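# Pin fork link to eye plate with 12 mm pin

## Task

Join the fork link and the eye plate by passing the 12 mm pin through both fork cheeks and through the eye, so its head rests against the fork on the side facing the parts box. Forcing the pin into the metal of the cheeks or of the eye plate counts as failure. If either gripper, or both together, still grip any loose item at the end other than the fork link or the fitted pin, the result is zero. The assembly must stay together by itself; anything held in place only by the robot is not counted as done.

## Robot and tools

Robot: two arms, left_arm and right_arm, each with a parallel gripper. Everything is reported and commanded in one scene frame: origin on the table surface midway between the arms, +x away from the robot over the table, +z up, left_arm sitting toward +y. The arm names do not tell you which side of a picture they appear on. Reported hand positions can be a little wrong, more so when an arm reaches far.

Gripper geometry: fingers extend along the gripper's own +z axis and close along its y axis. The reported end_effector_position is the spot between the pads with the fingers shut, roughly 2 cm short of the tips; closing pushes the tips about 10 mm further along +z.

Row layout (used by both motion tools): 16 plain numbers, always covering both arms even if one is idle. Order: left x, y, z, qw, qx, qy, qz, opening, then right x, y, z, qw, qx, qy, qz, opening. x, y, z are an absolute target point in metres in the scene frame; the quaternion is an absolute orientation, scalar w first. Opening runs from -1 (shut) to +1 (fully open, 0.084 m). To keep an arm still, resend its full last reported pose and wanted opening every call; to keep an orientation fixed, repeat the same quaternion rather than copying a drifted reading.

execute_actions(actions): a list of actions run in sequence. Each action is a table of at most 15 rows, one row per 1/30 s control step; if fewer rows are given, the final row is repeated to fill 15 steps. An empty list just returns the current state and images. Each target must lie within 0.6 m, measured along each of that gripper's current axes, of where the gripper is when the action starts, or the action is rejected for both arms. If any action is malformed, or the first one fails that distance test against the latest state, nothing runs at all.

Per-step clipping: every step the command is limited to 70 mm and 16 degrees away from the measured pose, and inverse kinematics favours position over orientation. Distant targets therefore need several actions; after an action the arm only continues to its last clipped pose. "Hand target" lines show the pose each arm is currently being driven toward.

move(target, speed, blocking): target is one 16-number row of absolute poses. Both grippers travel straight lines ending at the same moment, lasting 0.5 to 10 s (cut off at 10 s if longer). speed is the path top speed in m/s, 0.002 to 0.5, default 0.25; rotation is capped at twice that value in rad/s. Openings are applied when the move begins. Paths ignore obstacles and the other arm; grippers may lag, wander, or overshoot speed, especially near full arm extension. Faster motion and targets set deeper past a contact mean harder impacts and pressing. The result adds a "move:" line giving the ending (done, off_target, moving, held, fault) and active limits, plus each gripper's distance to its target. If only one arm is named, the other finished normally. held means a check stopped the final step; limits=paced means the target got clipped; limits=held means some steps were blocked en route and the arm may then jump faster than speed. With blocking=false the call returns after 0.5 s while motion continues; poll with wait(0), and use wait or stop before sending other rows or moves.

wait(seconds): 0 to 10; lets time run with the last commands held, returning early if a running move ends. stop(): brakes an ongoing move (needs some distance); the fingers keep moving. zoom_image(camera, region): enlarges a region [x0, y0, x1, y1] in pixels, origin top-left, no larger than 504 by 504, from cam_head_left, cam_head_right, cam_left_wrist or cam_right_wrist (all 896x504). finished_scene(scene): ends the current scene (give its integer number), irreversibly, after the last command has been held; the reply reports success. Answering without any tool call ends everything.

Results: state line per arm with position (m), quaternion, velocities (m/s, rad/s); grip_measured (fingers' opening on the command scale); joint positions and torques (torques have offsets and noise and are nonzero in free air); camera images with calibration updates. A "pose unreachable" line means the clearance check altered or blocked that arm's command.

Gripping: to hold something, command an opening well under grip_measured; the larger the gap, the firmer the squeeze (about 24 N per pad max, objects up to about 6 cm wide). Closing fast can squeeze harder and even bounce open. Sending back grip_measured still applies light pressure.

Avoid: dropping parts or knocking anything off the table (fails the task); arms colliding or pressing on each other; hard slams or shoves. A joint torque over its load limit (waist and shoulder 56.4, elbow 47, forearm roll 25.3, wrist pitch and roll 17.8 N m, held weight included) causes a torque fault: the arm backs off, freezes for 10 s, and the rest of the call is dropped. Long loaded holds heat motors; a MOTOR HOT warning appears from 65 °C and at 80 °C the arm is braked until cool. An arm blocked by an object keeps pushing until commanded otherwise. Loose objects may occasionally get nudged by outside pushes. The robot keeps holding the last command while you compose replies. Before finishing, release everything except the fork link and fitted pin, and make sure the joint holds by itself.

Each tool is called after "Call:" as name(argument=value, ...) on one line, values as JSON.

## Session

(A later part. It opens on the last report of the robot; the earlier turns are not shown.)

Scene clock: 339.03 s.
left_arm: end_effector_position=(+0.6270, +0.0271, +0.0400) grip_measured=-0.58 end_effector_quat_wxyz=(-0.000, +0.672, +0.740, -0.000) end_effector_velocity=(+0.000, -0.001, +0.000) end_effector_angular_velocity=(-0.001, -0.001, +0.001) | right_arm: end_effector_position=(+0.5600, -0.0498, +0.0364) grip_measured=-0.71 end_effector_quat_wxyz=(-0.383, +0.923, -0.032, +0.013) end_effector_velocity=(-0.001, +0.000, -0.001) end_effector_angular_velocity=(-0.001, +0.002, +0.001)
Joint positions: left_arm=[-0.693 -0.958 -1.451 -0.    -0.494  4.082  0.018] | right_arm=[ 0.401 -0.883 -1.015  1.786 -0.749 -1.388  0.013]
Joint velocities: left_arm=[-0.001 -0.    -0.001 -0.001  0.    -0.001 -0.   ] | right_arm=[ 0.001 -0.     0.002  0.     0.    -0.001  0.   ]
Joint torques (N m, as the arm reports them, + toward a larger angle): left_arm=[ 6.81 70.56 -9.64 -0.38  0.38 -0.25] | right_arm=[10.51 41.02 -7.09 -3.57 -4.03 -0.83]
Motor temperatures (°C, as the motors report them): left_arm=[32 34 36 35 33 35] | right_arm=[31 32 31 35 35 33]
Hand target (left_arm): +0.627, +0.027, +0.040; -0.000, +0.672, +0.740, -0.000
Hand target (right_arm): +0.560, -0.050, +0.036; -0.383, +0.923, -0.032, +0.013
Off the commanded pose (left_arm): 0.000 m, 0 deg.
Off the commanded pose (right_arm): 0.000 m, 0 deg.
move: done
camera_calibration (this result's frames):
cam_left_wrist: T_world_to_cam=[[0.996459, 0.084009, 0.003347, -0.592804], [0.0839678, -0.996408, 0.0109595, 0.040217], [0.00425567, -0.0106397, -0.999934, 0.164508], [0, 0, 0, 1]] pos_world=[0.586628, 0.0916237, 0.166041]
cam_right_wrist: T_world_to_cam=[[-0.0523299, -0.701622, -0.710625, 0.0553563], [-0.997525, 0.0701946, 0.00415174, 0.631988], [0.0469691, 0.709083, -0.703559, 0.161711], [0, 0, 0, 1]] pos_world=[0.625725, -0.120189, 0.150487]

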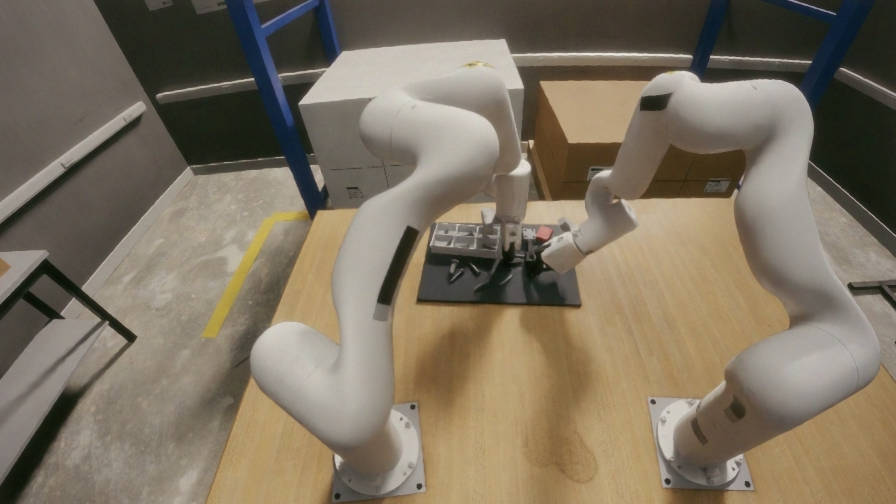

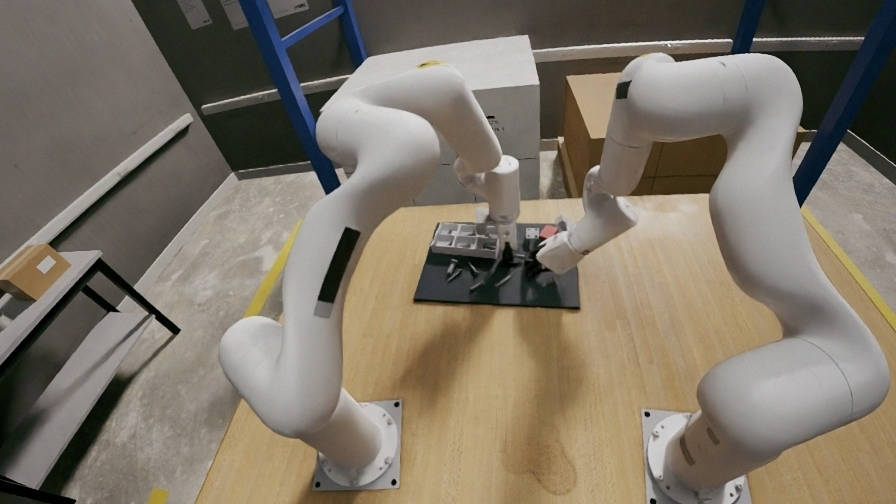

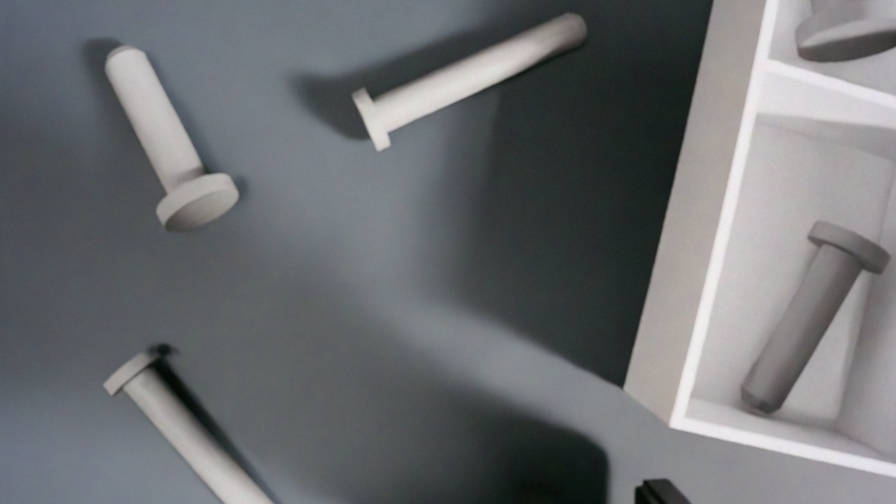

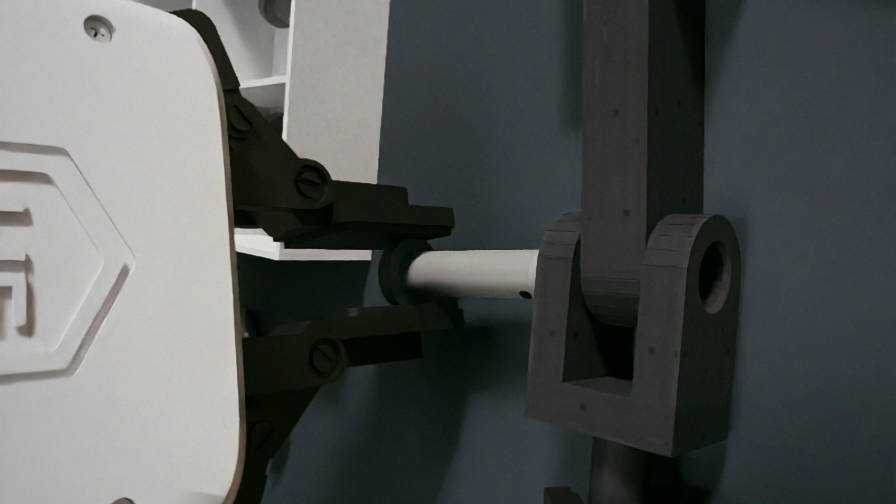

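Call:
move(target=[0.6267,0.023,0.040,0,0.672,0.740,0,-1,0.560,-0.0497,0.0365,-0.383,0.923,-0.032,0.0134,-1], speed=0.004)

Call:
move(target=[0.6264,0.018,0.040,0,0.672,0.740,0,-1,0.560,-0.0497,0.0365,-0.383,0.923,-0.032,0.0134,-1], speed=0.004)

Scene clock: 344.30 s.
left_arm: end_effector_position=(+0.6267, +0.0231, +0.0400) grip_measured=-0.58 end_effector_quat_wxyz=(+0.000, +0.672, +0.740, -0.000) end_effector_velocity=(+0.000, -0.000, -0.000) end_effector_angular_velocity=(+0.001, +0.000, +0.000) | right_arm: end_effector_position=(+0.5600, -0.0498, +0.0364) grip_measured=-0.71 end_effector_quat_wxyz=(-0.383, +0.923, -0.032, +0.013) end_effector_velocity=(+0.001, +0.001, +0.000) end_effector_angular_velocity=(+0.001, -0.001, -0.001)
Joint positions: left_arm=[-0.699 -0.961 -1.458 -0.    -0.497  4.077  0.018] | right_arm=[ 0.401 -0.883 -1.015  1.786 -0.749 -1.388  0.013]
Joint velocities: left_arm=[-0.001 -0.001 -0.001  0.001 -0.001 -0.001 -0.   ] | right_arm=[ 0.001 -0.    -0.002  0.002  0.     0.    -0.   ]
Joint torques (N m, as the arm reports them, + toward a larger angle): left_arm=[ 6.28 70.26 -9.72 -0.34  0.25 -0.28] | right_arm=[12.38 40.58 -7.08 -4.32 -4.16 -0.87]
Motor temperatures (°C, as the motors report them): left_arm=[32 34 36 35 33 35] | right_arm=[31 32 31 35 35 33]
Hand target (left_arm): +0.627, +0.023, +0.040; -0.000, +0.672, +0.740, -0.000
Hand target (right_arm): +0.560, -0.050, +0.036; -0.383, +0.923, -0.032, +0.013
Off the commanded pose (left_arm): 0.000 m, 0 deg.
Off the commanded pose (right_arm): 0.000 m, 0 deg.
move: done
camera_calibration (this result's frames):
cam_left_wrist: T_world_to_cam=[[0.996459, 0.084015, 0.00335395, -0.592162], [0.0839738, -0.996408, 0.0109567, 0.0362528], [0.00426243, -0.0106363, -0.999934, 0.164461], [0, 0, 0, 1]] pos_world=[0.586319, 0.0876223, 0.166039]
cam_right_wrist: T_world_to_cam=[[-0.0523322, -0.701618, -0.710629, 0.055358], [-0.997525, 0.0701964, 0.00415344, 0.631988], [0.0469694, 0.709087, -0.703555, 0.161711], [0, 0, 0, 1]] pos_world=[0.625725, -0.12019, 0.150487]

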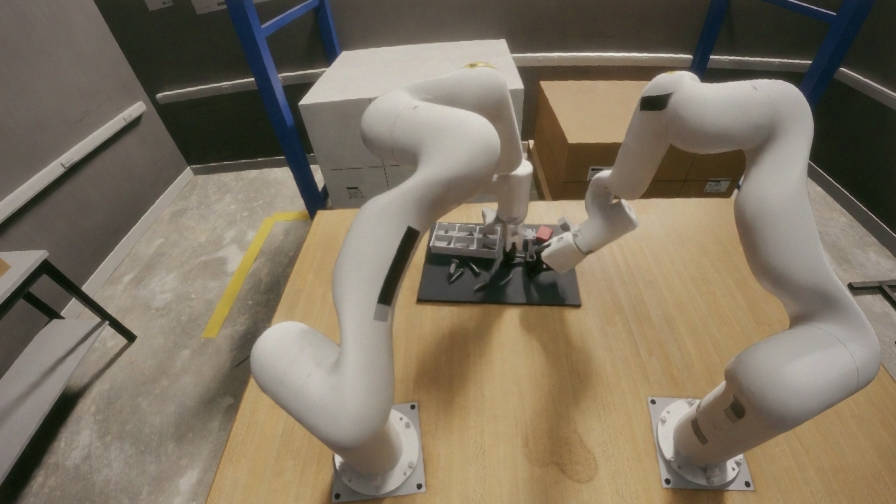

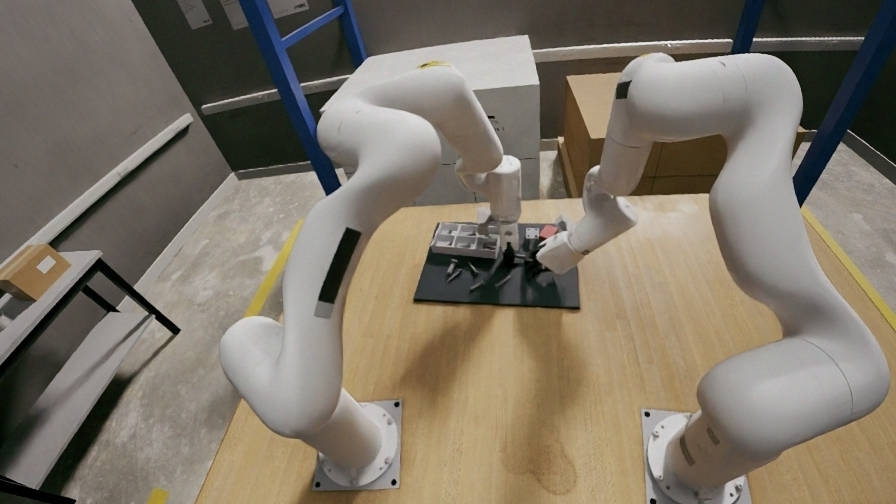

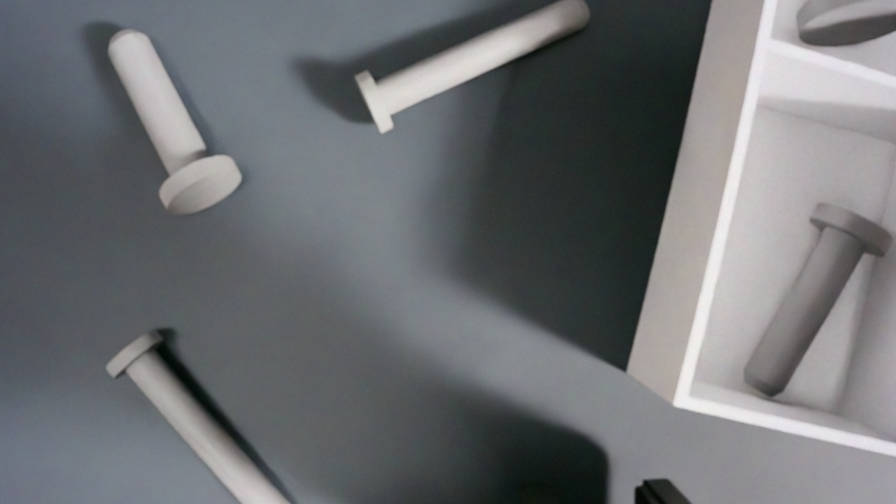

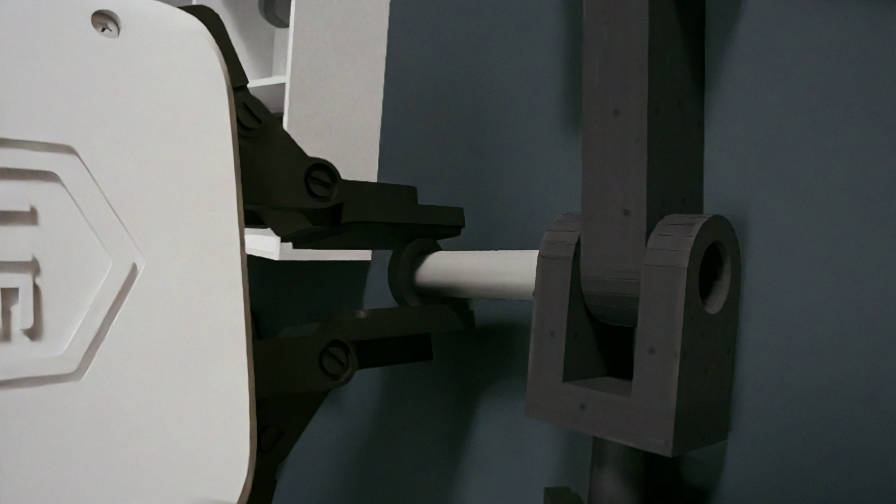

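Scene clock: 345.80 s.
left_arm: end_effector_position=(+0.6263, +0.0184, +0.0399) grip_measured=-0.58 end_effector_quat_wxyz=(-0.000, +0.672, +0.740, -0.000) end_effector_velocity=(+0.003, -0.004, +0.001) end_effector_angular_velocity=(-0.010, -0.014, +0.001) | right_arm: end_effector_position=(+0.5598, -0.0497, +0.0364) grip_measured=-0.72 end_effector_quat_wxyz=(-0.383, +0.923, -0.032, +0.013) end_effector_velocity=(+0.002, -0.000, +0.001) end_effector_angular_velocity=(+0.001, -0.003, -0.002)
Joint positions: left_arm=[-0.705 -0.966 -1.467  0.    -0.502  4.07   0.019] | right_arm=[ 0.401 -0.883 -1.015  1.786 -0.75  -1.388  0.013]
Joint velocities: left_arm=[-0.003 -0.    -0.003 -0.003  0.015 -0.001 -0.   ] | right_arm=[-0.002  0.    -0.002  0.001  0.    -0.001  0.   ]
Joint torques (N m, as the arm reports them, + toward a larger angle): left_arm=[ -5.33  71.6  -11.1   -1.92   0.4   -0.09] | right_arm=[ 10.53  41.37 -10.41  -2.72  -3.59  -0.95]
Motor temperatures (°C, as the motors report them): left_arm=[32 34 36 35 33 35] | right_arm=[31 32 31 35 35 33]
Hand target (left_arm): +0.626, +0.018, +0.040; -0.000, +0.672, +0.740, -0.000
Hand target (right_arm): +0.560, -0.050, +0.036; -0.383, +0.923, -0.032, +0.013
Off the commanded pose (left_arm): 0.000 m, 0 deg.
Off the commanded pose (right_arm): 0.000 m, 0 deg.
move: done
camera_calibration (this result's frames):
cam_left_wrist: T_world_to_cam=[[0.996449, 0.0841568, 0.00269794, -0.591301], [0.0841247, -0.996401, 0.0103803, 0.0315773], [0.00356181, -0.0101165, -0.999942, 0.164705], [0, 0, 0, 1]] pos_world=[0.585958, 0.0828918, 0.165963]
cam_right_wrist: T_world_to_cam=[[-0.0524163, -0.701309, -0.710928, 0.0554666], [-0.997541, 0.0699435, 0.00455102, 0.631728], [0.0465331, 0.709418, -0.70325, 0.161902], [0, 0, 0, 1]] pos_world=[0.625548, -0.120142, 0.150415]

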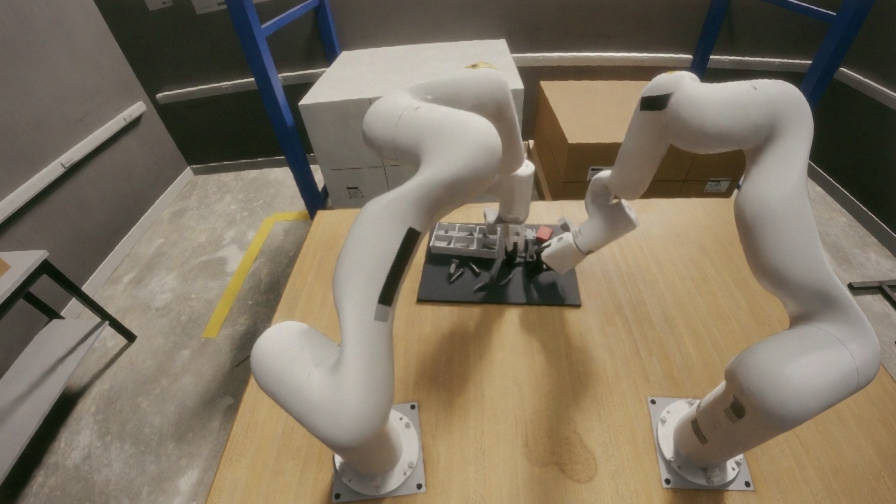

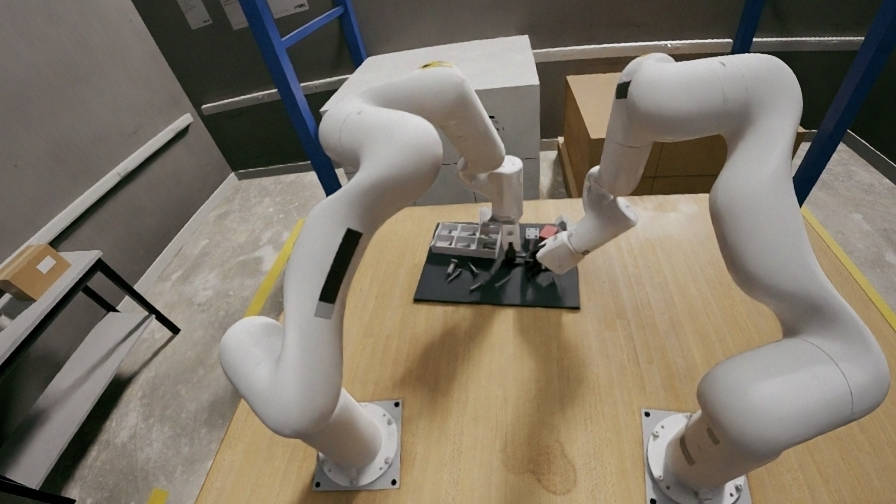

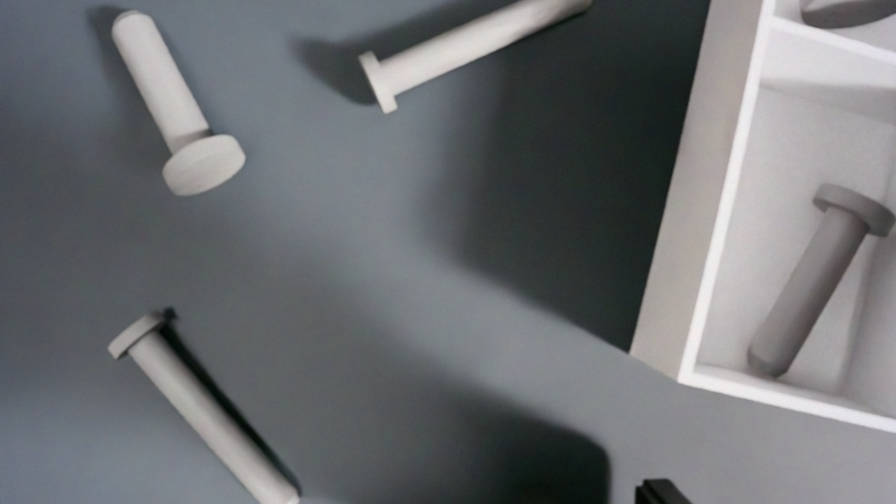

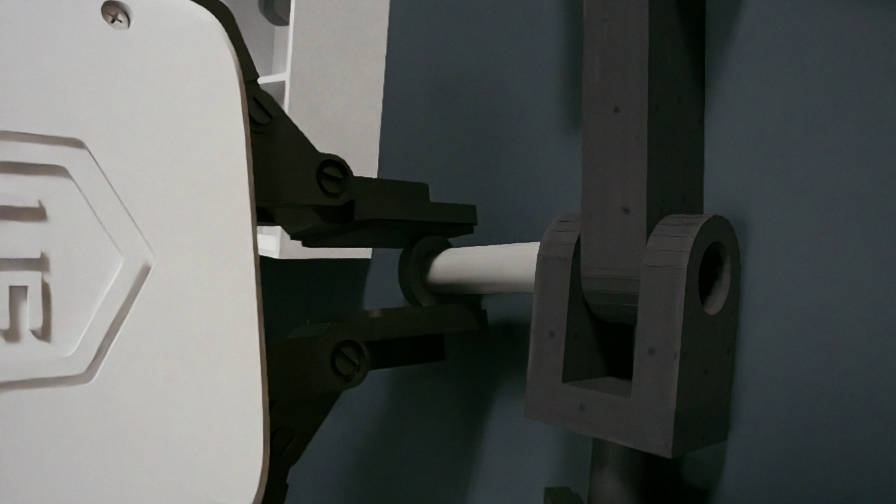

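Call:
zoom_image(camera="cam_right_wrist", region=[380,180,760,360])

Call:
move(target=[0.6250,0.022,0.040,0,0.672,0.740,0,-1,0.560,-0.0497,0.0365,-0.383,0.923,-0.032,0.0134,-1], speed=0.004)

Call:
move(target=[0.6246,0.017,0.040,0,0.672,0.740,0,-1,0.560,-0.0497,0.0365,-0.383,0.923,-0.032,0.0134,-1], speed=0.004)

Call:
zoom_image(camera="cam_right_wrist", region=[380,180,760,360])

Region (380, 180, 760, 360) of cam_right_wrist's 896x504 image, scaled by 1.326, with more detail than that image has; it fills the top 239 rows of this view, and the rest is white.

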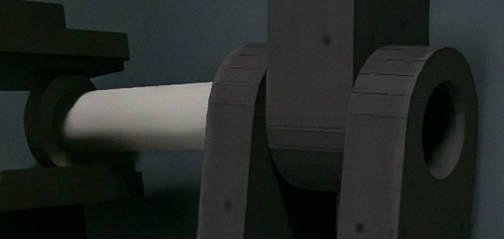

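Scene clock: 351.07 s.
left_arm: end_effector_position=(+0.6249, +0.0220, +0.0399) grip_measured=-0.58 end_effector_quat_wxyz=(-0.000, +0.672, +0.740, -0.000) end_effector_velocity=(-0.000, +0.000, +0.000) end_effector_angular_velocity=(-0.000, -0.000, +0.000) | right_arm: end_effector_position=(+0.5600, -0.0497, +0.0365) grip_measured=-0.72 end_effector_quat_wxyz=(-0.383, +0.923, -0.032, +0.013) end_effector_velocity=(-0.000, +0.000, +0.000) end_effector_angular_velocity=(+0.000, -0.000, +0.001)
Joint positions: left_arm=[-0.702 -0.959 -1.455  0.    -0.496  4.074  0.018] | right_arm=[ 0.401 -0.883 -1.015  1.786 -0.75  -1.388  0.013]
Joint velocities: left_arm=[ 0.     0.001  0.002 -0.     0.002  0.001 -0.   ] | right_arm=[ 0.001 -0.    -0.    -0.    -0.    -0.     0.   ]
Joint torques (N m, as the arm reports them, + toward a larger angle): left_arm=[ 7.07 70.31 -9.27 -0.34  0.38 -0.23] | right_arm=[  9.09  44.01 -14.27  -3.5   -3.46  -1.21]
Motor temperatures (°C, as the motors report them): left_arm=[32 34 36 35 33 35] | right_arm=[31 32 31 35 35 33]
Hand target (left_arm): +0.625, +0.022, +0.040; -0.000, +0.672, +0.740, +0.000
Hand target (right_arm): +0.560, -0.050, +0.036; -0.383, +0.923, -0.032, +0.013
Off the commanded pose (left_arm): 0.000 m, 0 deg.
Off the commanded pose (right_arm): 0.000 m, 0 deg.
move: done
camera_calibration (this result's frames):
cam_left_wrist: T_world_to_cam=[[0.996463, 0.0839738, 0.00313054, -0.590272], [0.0839358, -0.996413, 0.0107651, 0.0353514], [0.00402329, -0.0104643, -0.999937, 0.164547], [0, 0, 0, 1]] pos_world=[0.584555, 0.0865139, 0.166004]
cam_right_wrist: T_world_to_cam=[[-0.0523067, -0.701284, -0.71096, 0.0554872], [-0.997529, 0.0701231, 0.00422144, 0.631956], [0.0468943, 0.709424, -0.70322, 0.161754], [0, 0, 0, 1]] pos_world=[0.625712, -0.120154, 0.15053]

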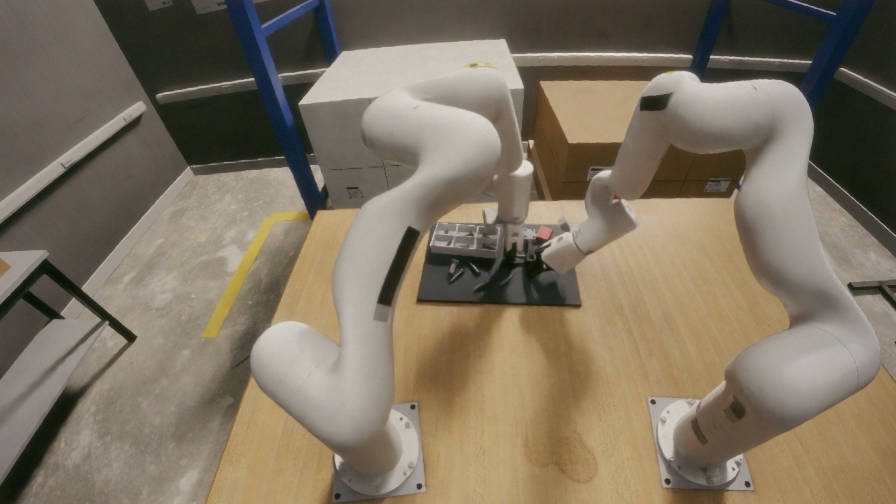

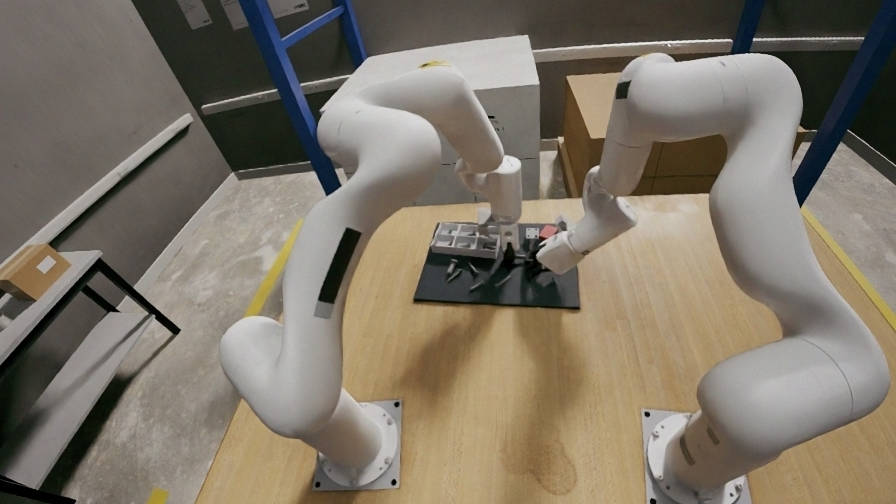

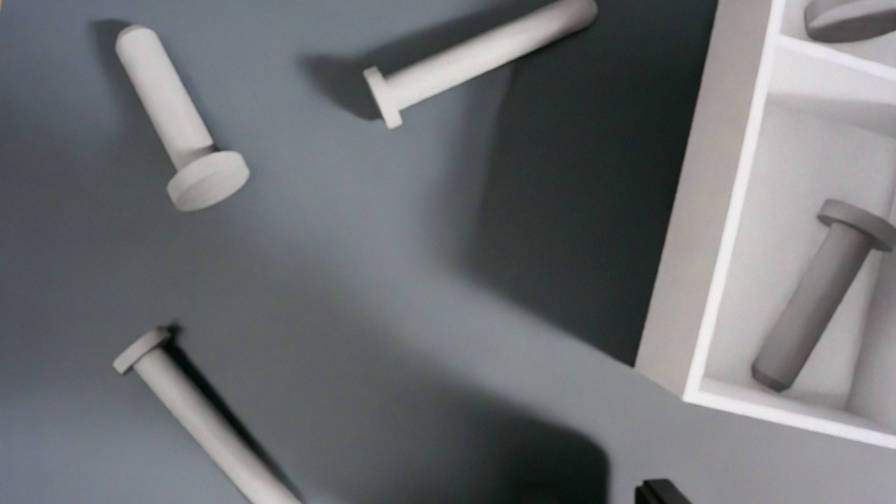

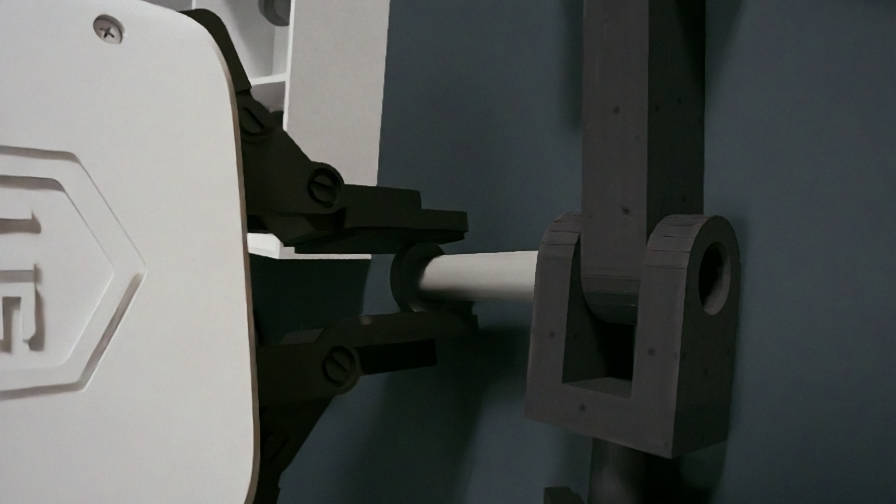

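Scene clock: 352.53 s.
left_arm: end_effector_position=(+0.6246, +0.0165, +0.0401) grip_measured=-0.58 end_effector_quat_wxyz=(+0.000, +0.672, +0.740, -0.000) end_effector_velocity=(+0.001, +0.001, -0.001) end_effector_angular_velocity=(-0.000, -0.000, +0.003) | right_arm: end_effector_position=(+0.5600, -0.0497, +0.0365) grip_measured=-0.72 end_effector_quat_wxyz=(-0.383, +0.923, -0.032, +0.013) end_effector_velocity=(+0.000, -0.000, +0.000) end_effector_angular_velocity=(+0.000, -0.001, -0.000)
Joint positions: left_arm=[-0.709 -0.964 -1.463 -0.    -0.499  4.067  0.019] | right_arm=[ 0.401 -0.883 -1.015  1.786 -0.75  -1.388  0.013]
Joint velocities: left_arm=[ 0.001 -0.002 -0.001 -0.     0.001 -0.001 -0.   ] | right_arm=[-0.001  0.001 -0.    -0.001  0.     0.    -0.   ]
Joint torques (N m, as the arm reports them, + toward a larger angle): left_arm=[ 3.04 70.95 -9.75 -0.9   0.39 -0.07] | right_arm=[  7.27  42.31 -13.7   -1.86  -3.4   -1.49]
Motor temperatures (°C, as the motors report them): left_arm=[32 34 36 35 33 35] | right_arm=[31 32 31 35 35 33]
Hand target (left_arm): +0.625, +0.017, +0.040; -0.000, +0.672, +0.740, -0.000
Hand target (right_arm): +0.560, -0.050, +0.036; -0.383, +0.923, -0.032, +0.013
Off the commanded pose (left_arm): 0.001 m, 0 deg.
Off the commanded pose (right_arm): 0.000 m, 0 deg.
move: done
camera_calibration (this result's frames):
cam_left_wrist: T_world_to_cam=[[0.996499, 0.0835178, 0.00387088, -0.589512], [0.0834682, -0.996443, 0.0115596, 0.0301782], [0.00482255, -0.011196, -0.999926, 0.164163], [0, 0, 0, 1]] pos_world=[0.584137, 0.0811436, 0.166084]
cam_right_wrist: T_world_to_cam=[[-0.0522998, -0.70129, -0.710955, 0.0554846], [-0.99753, 0.0701201, 0.00421407, 0.631959], [0.0468969, 0.709419, -0.703225, 0.161748], [0, 0, 0, 1]] pos_world=[0.625714, -0.120149, 0.150529]

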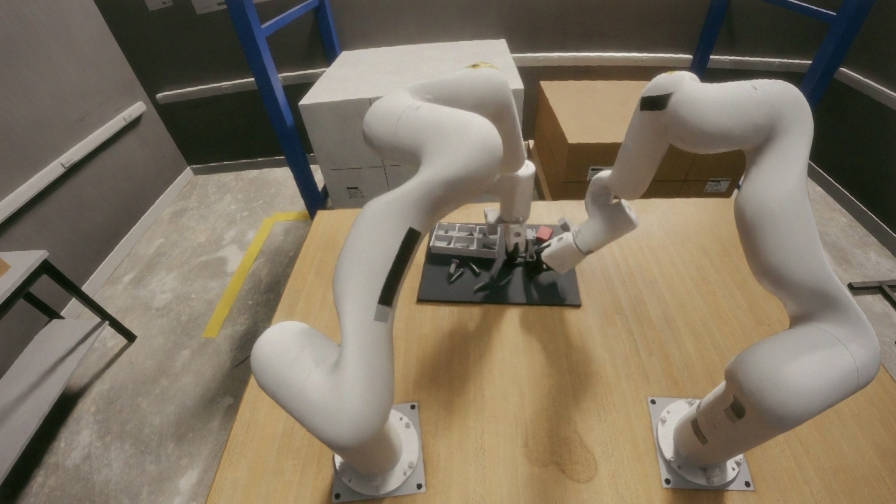

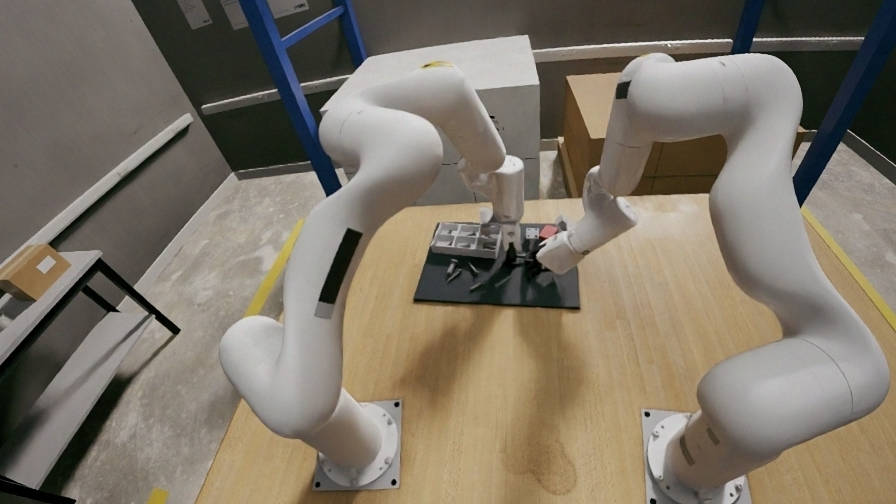

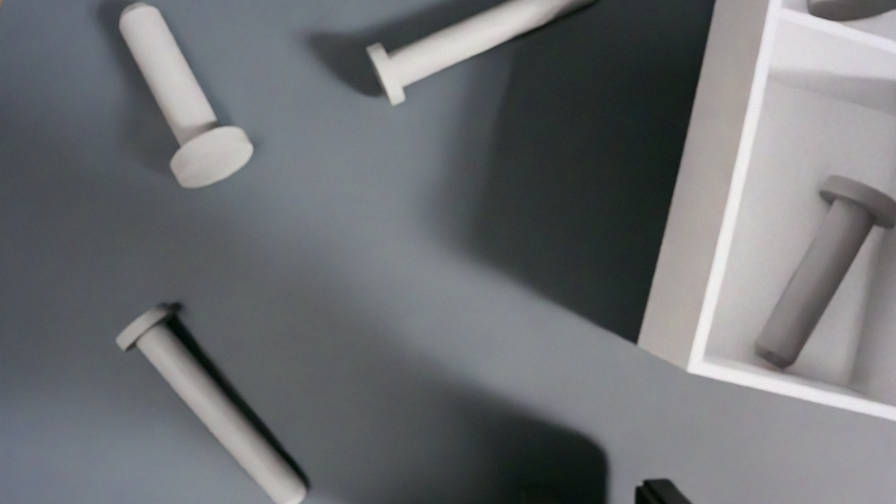

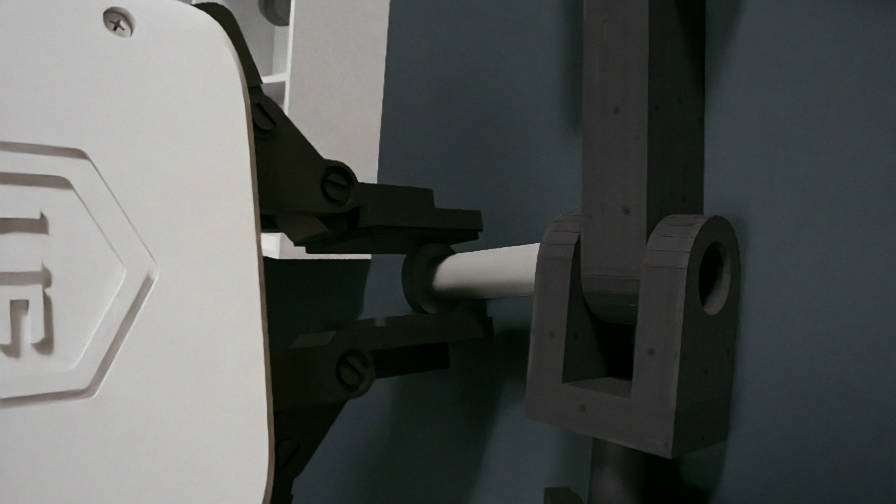

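Region (380, 180, 760, 360) of cam_right_wrist's 896x504 image, scaled by 1.326, with more detail than that image has; it fills the top 239 rows of this view, and the rest is white.

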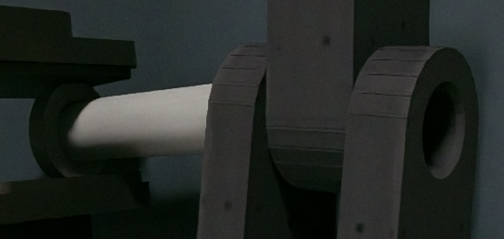

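Call:
move(target=[0.6258,0.017,0.040,0,0.672,0.740,0,-1,0.5612,-0.0497,0.0365,-0.383,0.923,-0.032,0.0134,-1], speed=0.003)

Call:
move(target=[0.6255,0.013,0.040,0,0.672,0.740,0,-1,0.5612,-0.0497,0.0365,-0.383,0.923,-0.032,0.0134,-1], speed=0.003)

Scene clock: 355.03 s.
left_arm: end_effector_position=(+0.6256, +0.0171, +0.0399) grip_measured=-0.58 end_effector_quat_wxyz=(-0.000, +0.672, +0.740, -0.000) end_effector_velocity=(+0.000, -0.001, -0.000) end_effector_angular_velocity=(-0.001, -0.001, -0.000) | right_arm: end_effector_position=(+0.5605, -0.0496, +0.0363) grip_measured=-0.72 end_effector_quat_wxyz=(-0.383, +0.923, -0.032, +0.013) end_effector_velocity=(-0.001, +0.001, -0.000) end_effector_angular_velocity=(-0.001, +0.001, +0.001)
Joint positions: left_arm=[-0.707 -0.966 -1.467  0.    -0.502  4.068  0.019] | right_arm=[ 0.401 -0.884 -1.018  1.783 -0.75  -1.385  0.013]
Joint velocities: left_arm=[-0.    -0.001 -0.002 -0.     0.001  0.    -0.   ] | right_arm=[ 0.002 -0.001 -0.    -0.001  0.     0.001 -0.   ]
Joint torques (N m, as the arm reports them, + toward a larger angle): left_arm=[  6.08  71.79 -10.38  -0.59   0.63  -0.31] | right_arm=[  5.68  42.22 -17.47   0.11  -3.05  -0.89]
Motor temperatures (°C, as the motors report them): left_arm=[32 34 36 35 33 35] | right_arm=[31 32 31 35 35 33]
Hand target (left_arm): +0.626, +0.017, +0.040; +0.000, +0.672, +0.740, -0.000
Hand target (right_arm): +0.561, -0.050, +0.036; -0.383, +0.923, -0.032, +0.013
Off the commanded pose (left_arm): 0.000 m, 0 deg.
Off the commanded pose (right_arm): 0.001 m, 0 deg.
move: done
camera_calibration (this result's frames):
cam_left_wrist: T_world_to_cam=[[0.996467, 0.0839319, 0.00291994, -0.590523], [0.0838966, -0.996418, 0.0106215, 0.0304549], [0.00380097, -0.010339, -0.999939, 0.164595], [0, 0, 0, 1]] pos_world=[0.585256, 0.0816113, 0.165985]
cam_right_wrist: T_world_to_cam=[[-0.0525081, -0.701105, -0.711122, 0.0555566], [-0.997573, 0.0694409, 0.00519648, 0.632397], [0.0457377, 0.709669, -0.703049, 0.162172], [0, 0, 0, 1]] pos_world=[0.626362, -0.120051, 0.150236]

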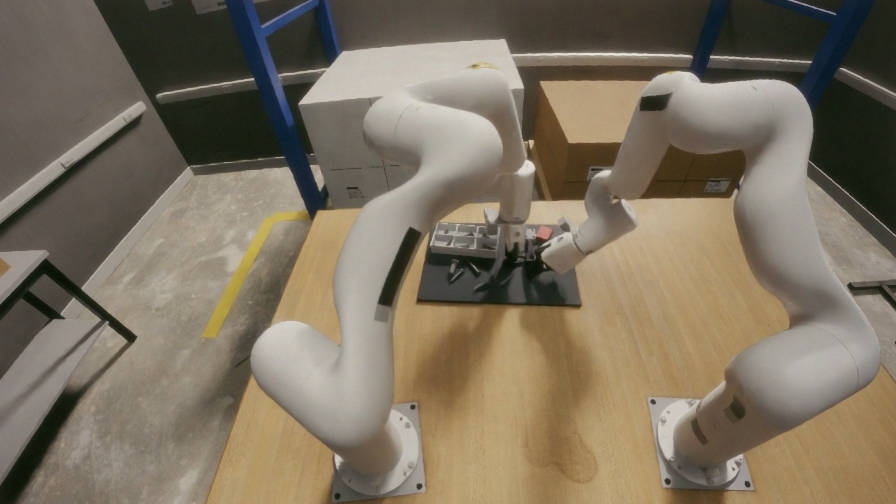

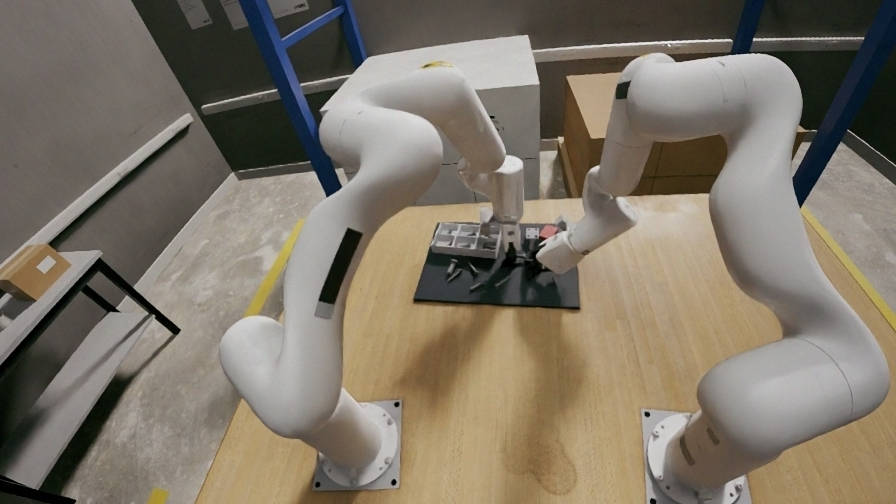

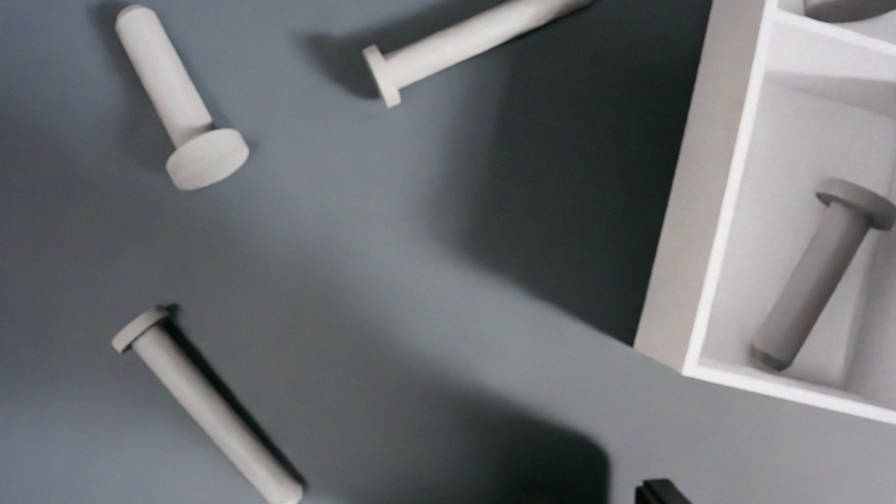

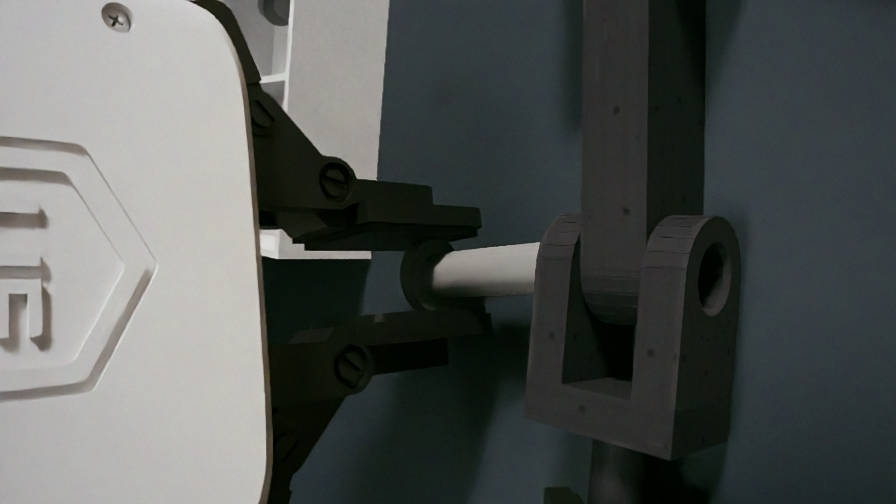

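Scene clock: 356.60 s.
left_arm: end_effector_position=(+0.6256, +0.0130, +0.0400) grip_measured=-0.58 end_effector_quat_wxyz=(+0.000, +0.672, +0.740, +0.000) end_effector_velocity=(-0.000, +0.001, -0.001) end_effector_angular_velocity=(+0.002, +0.002, +0.000) | right_arm: end_effector_position=(+0.5608, -0.0497, +0.0364) grip_measured=-0.72 end_effector_quat_wxyz=(-0.383, +0.923, -0.032, +0.013) end_effector_velocity=(-0.000, +0.000, -0.000) end_effector_angular_velocity=(-0.000, -0.000, +0.001)
Joint positions: left_arm=[-0.713 -0.969 -1.474 -0.    -0.505  4.063  0.019] | right_arm=[ 0.4   -0.884 -1.018  1.784 -0.75  -1.385  0.013]
Joint velocities: left_arm=[ 0.    -0.002 -0.001  0.001 -0.001 -0.001  0.   ] | right_arm=[ 0.001  0.     0.    -0.     0.    -0.    -0.   ]
Joint torques (N m, as the arm reports them, + toward a larger angle): left_arm=[ -6.99  75.85 -13.72  -3.17   2.18  -0.21] | right_arm=[  2.12  49.61 -19.92   0.27  -2.16  -1.17]
Motor temperatures (°C, as the motors report them): left_arm=[32 34 36 35 33 35] | right_arm=[31 32 31 35 35 33]
Hand target (left_arm): +0.626, +0.013, +0.040; -0.000, +0.672, +0.740, -0.000
Hand target (right_arm): +0.561, -0.050, +0.036; -0.383, +0.923, -0.032, +0.013
Off the commanded pose (left_arm): 0.000 m, 0 deg.
Off the commanded pose (right_arm): 0.000 m, 0 deg.
move: done
camera_calibration (this result's frames):
cam_left_wrist: T_world_to_cam=[[0.99646, 0.0839888, 0.00352004, -0.590161], [0.0839452, -0.996408, 0.0111048, 0.0263066], [0.00444007, -0.01077, -0.999932, 0.164272], [0, 0, 0, 1]] pos_world=[0.585134, 0.0775482, 0.166046]
cam_right_wrist: T_world_to_cam=[[-0.0526878, -0.701236, -0.71098, 0.0556275], [-0.997537, 0.0699639, 0.00491837, 0.632696], [0.046294, 0.709488, -0.703195, 0.161971], [0, 0, 0, 1]] pos_world=[0.626571, -0.120174, 0.150335]

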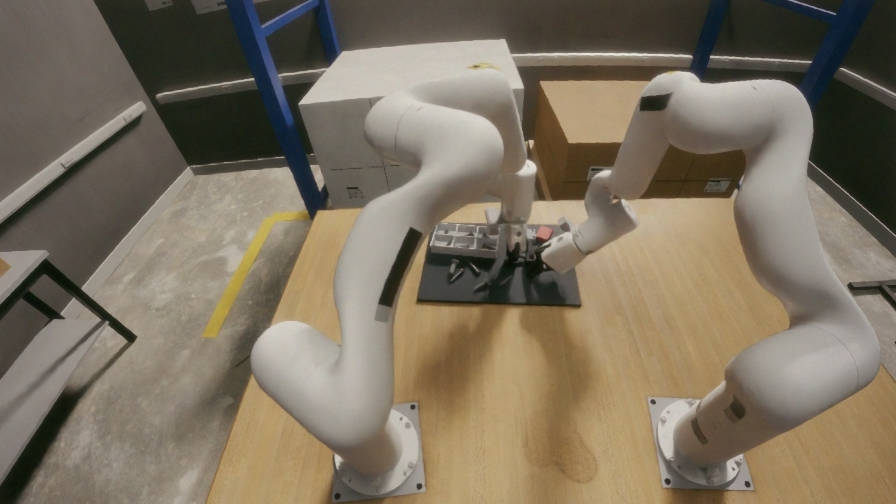

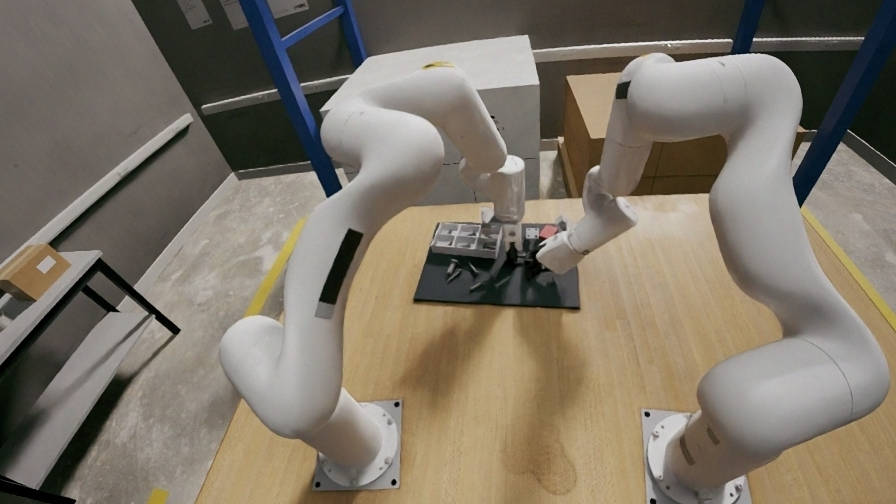

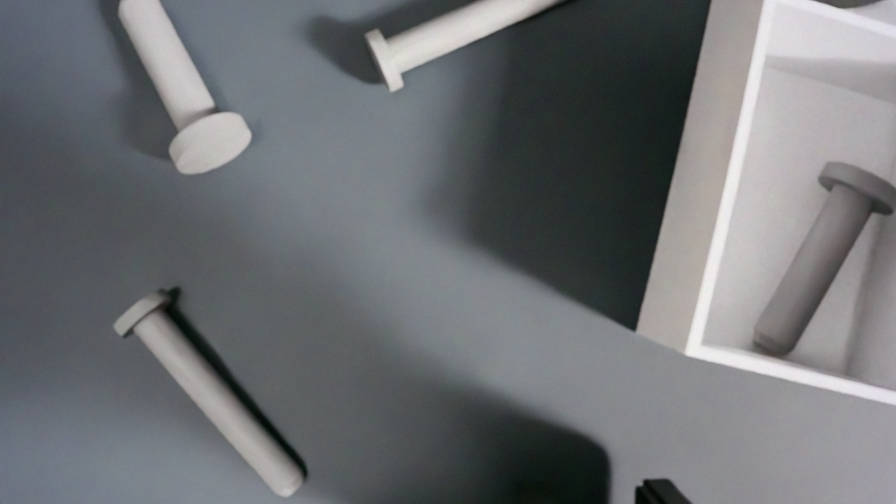

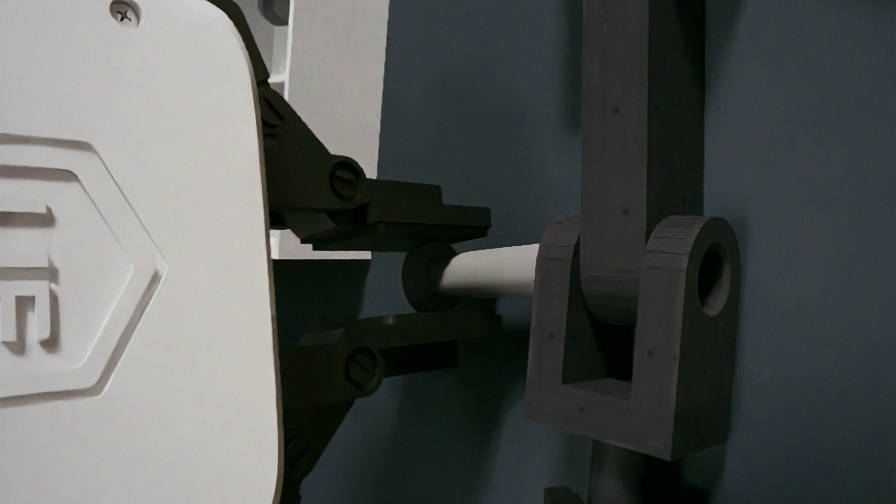

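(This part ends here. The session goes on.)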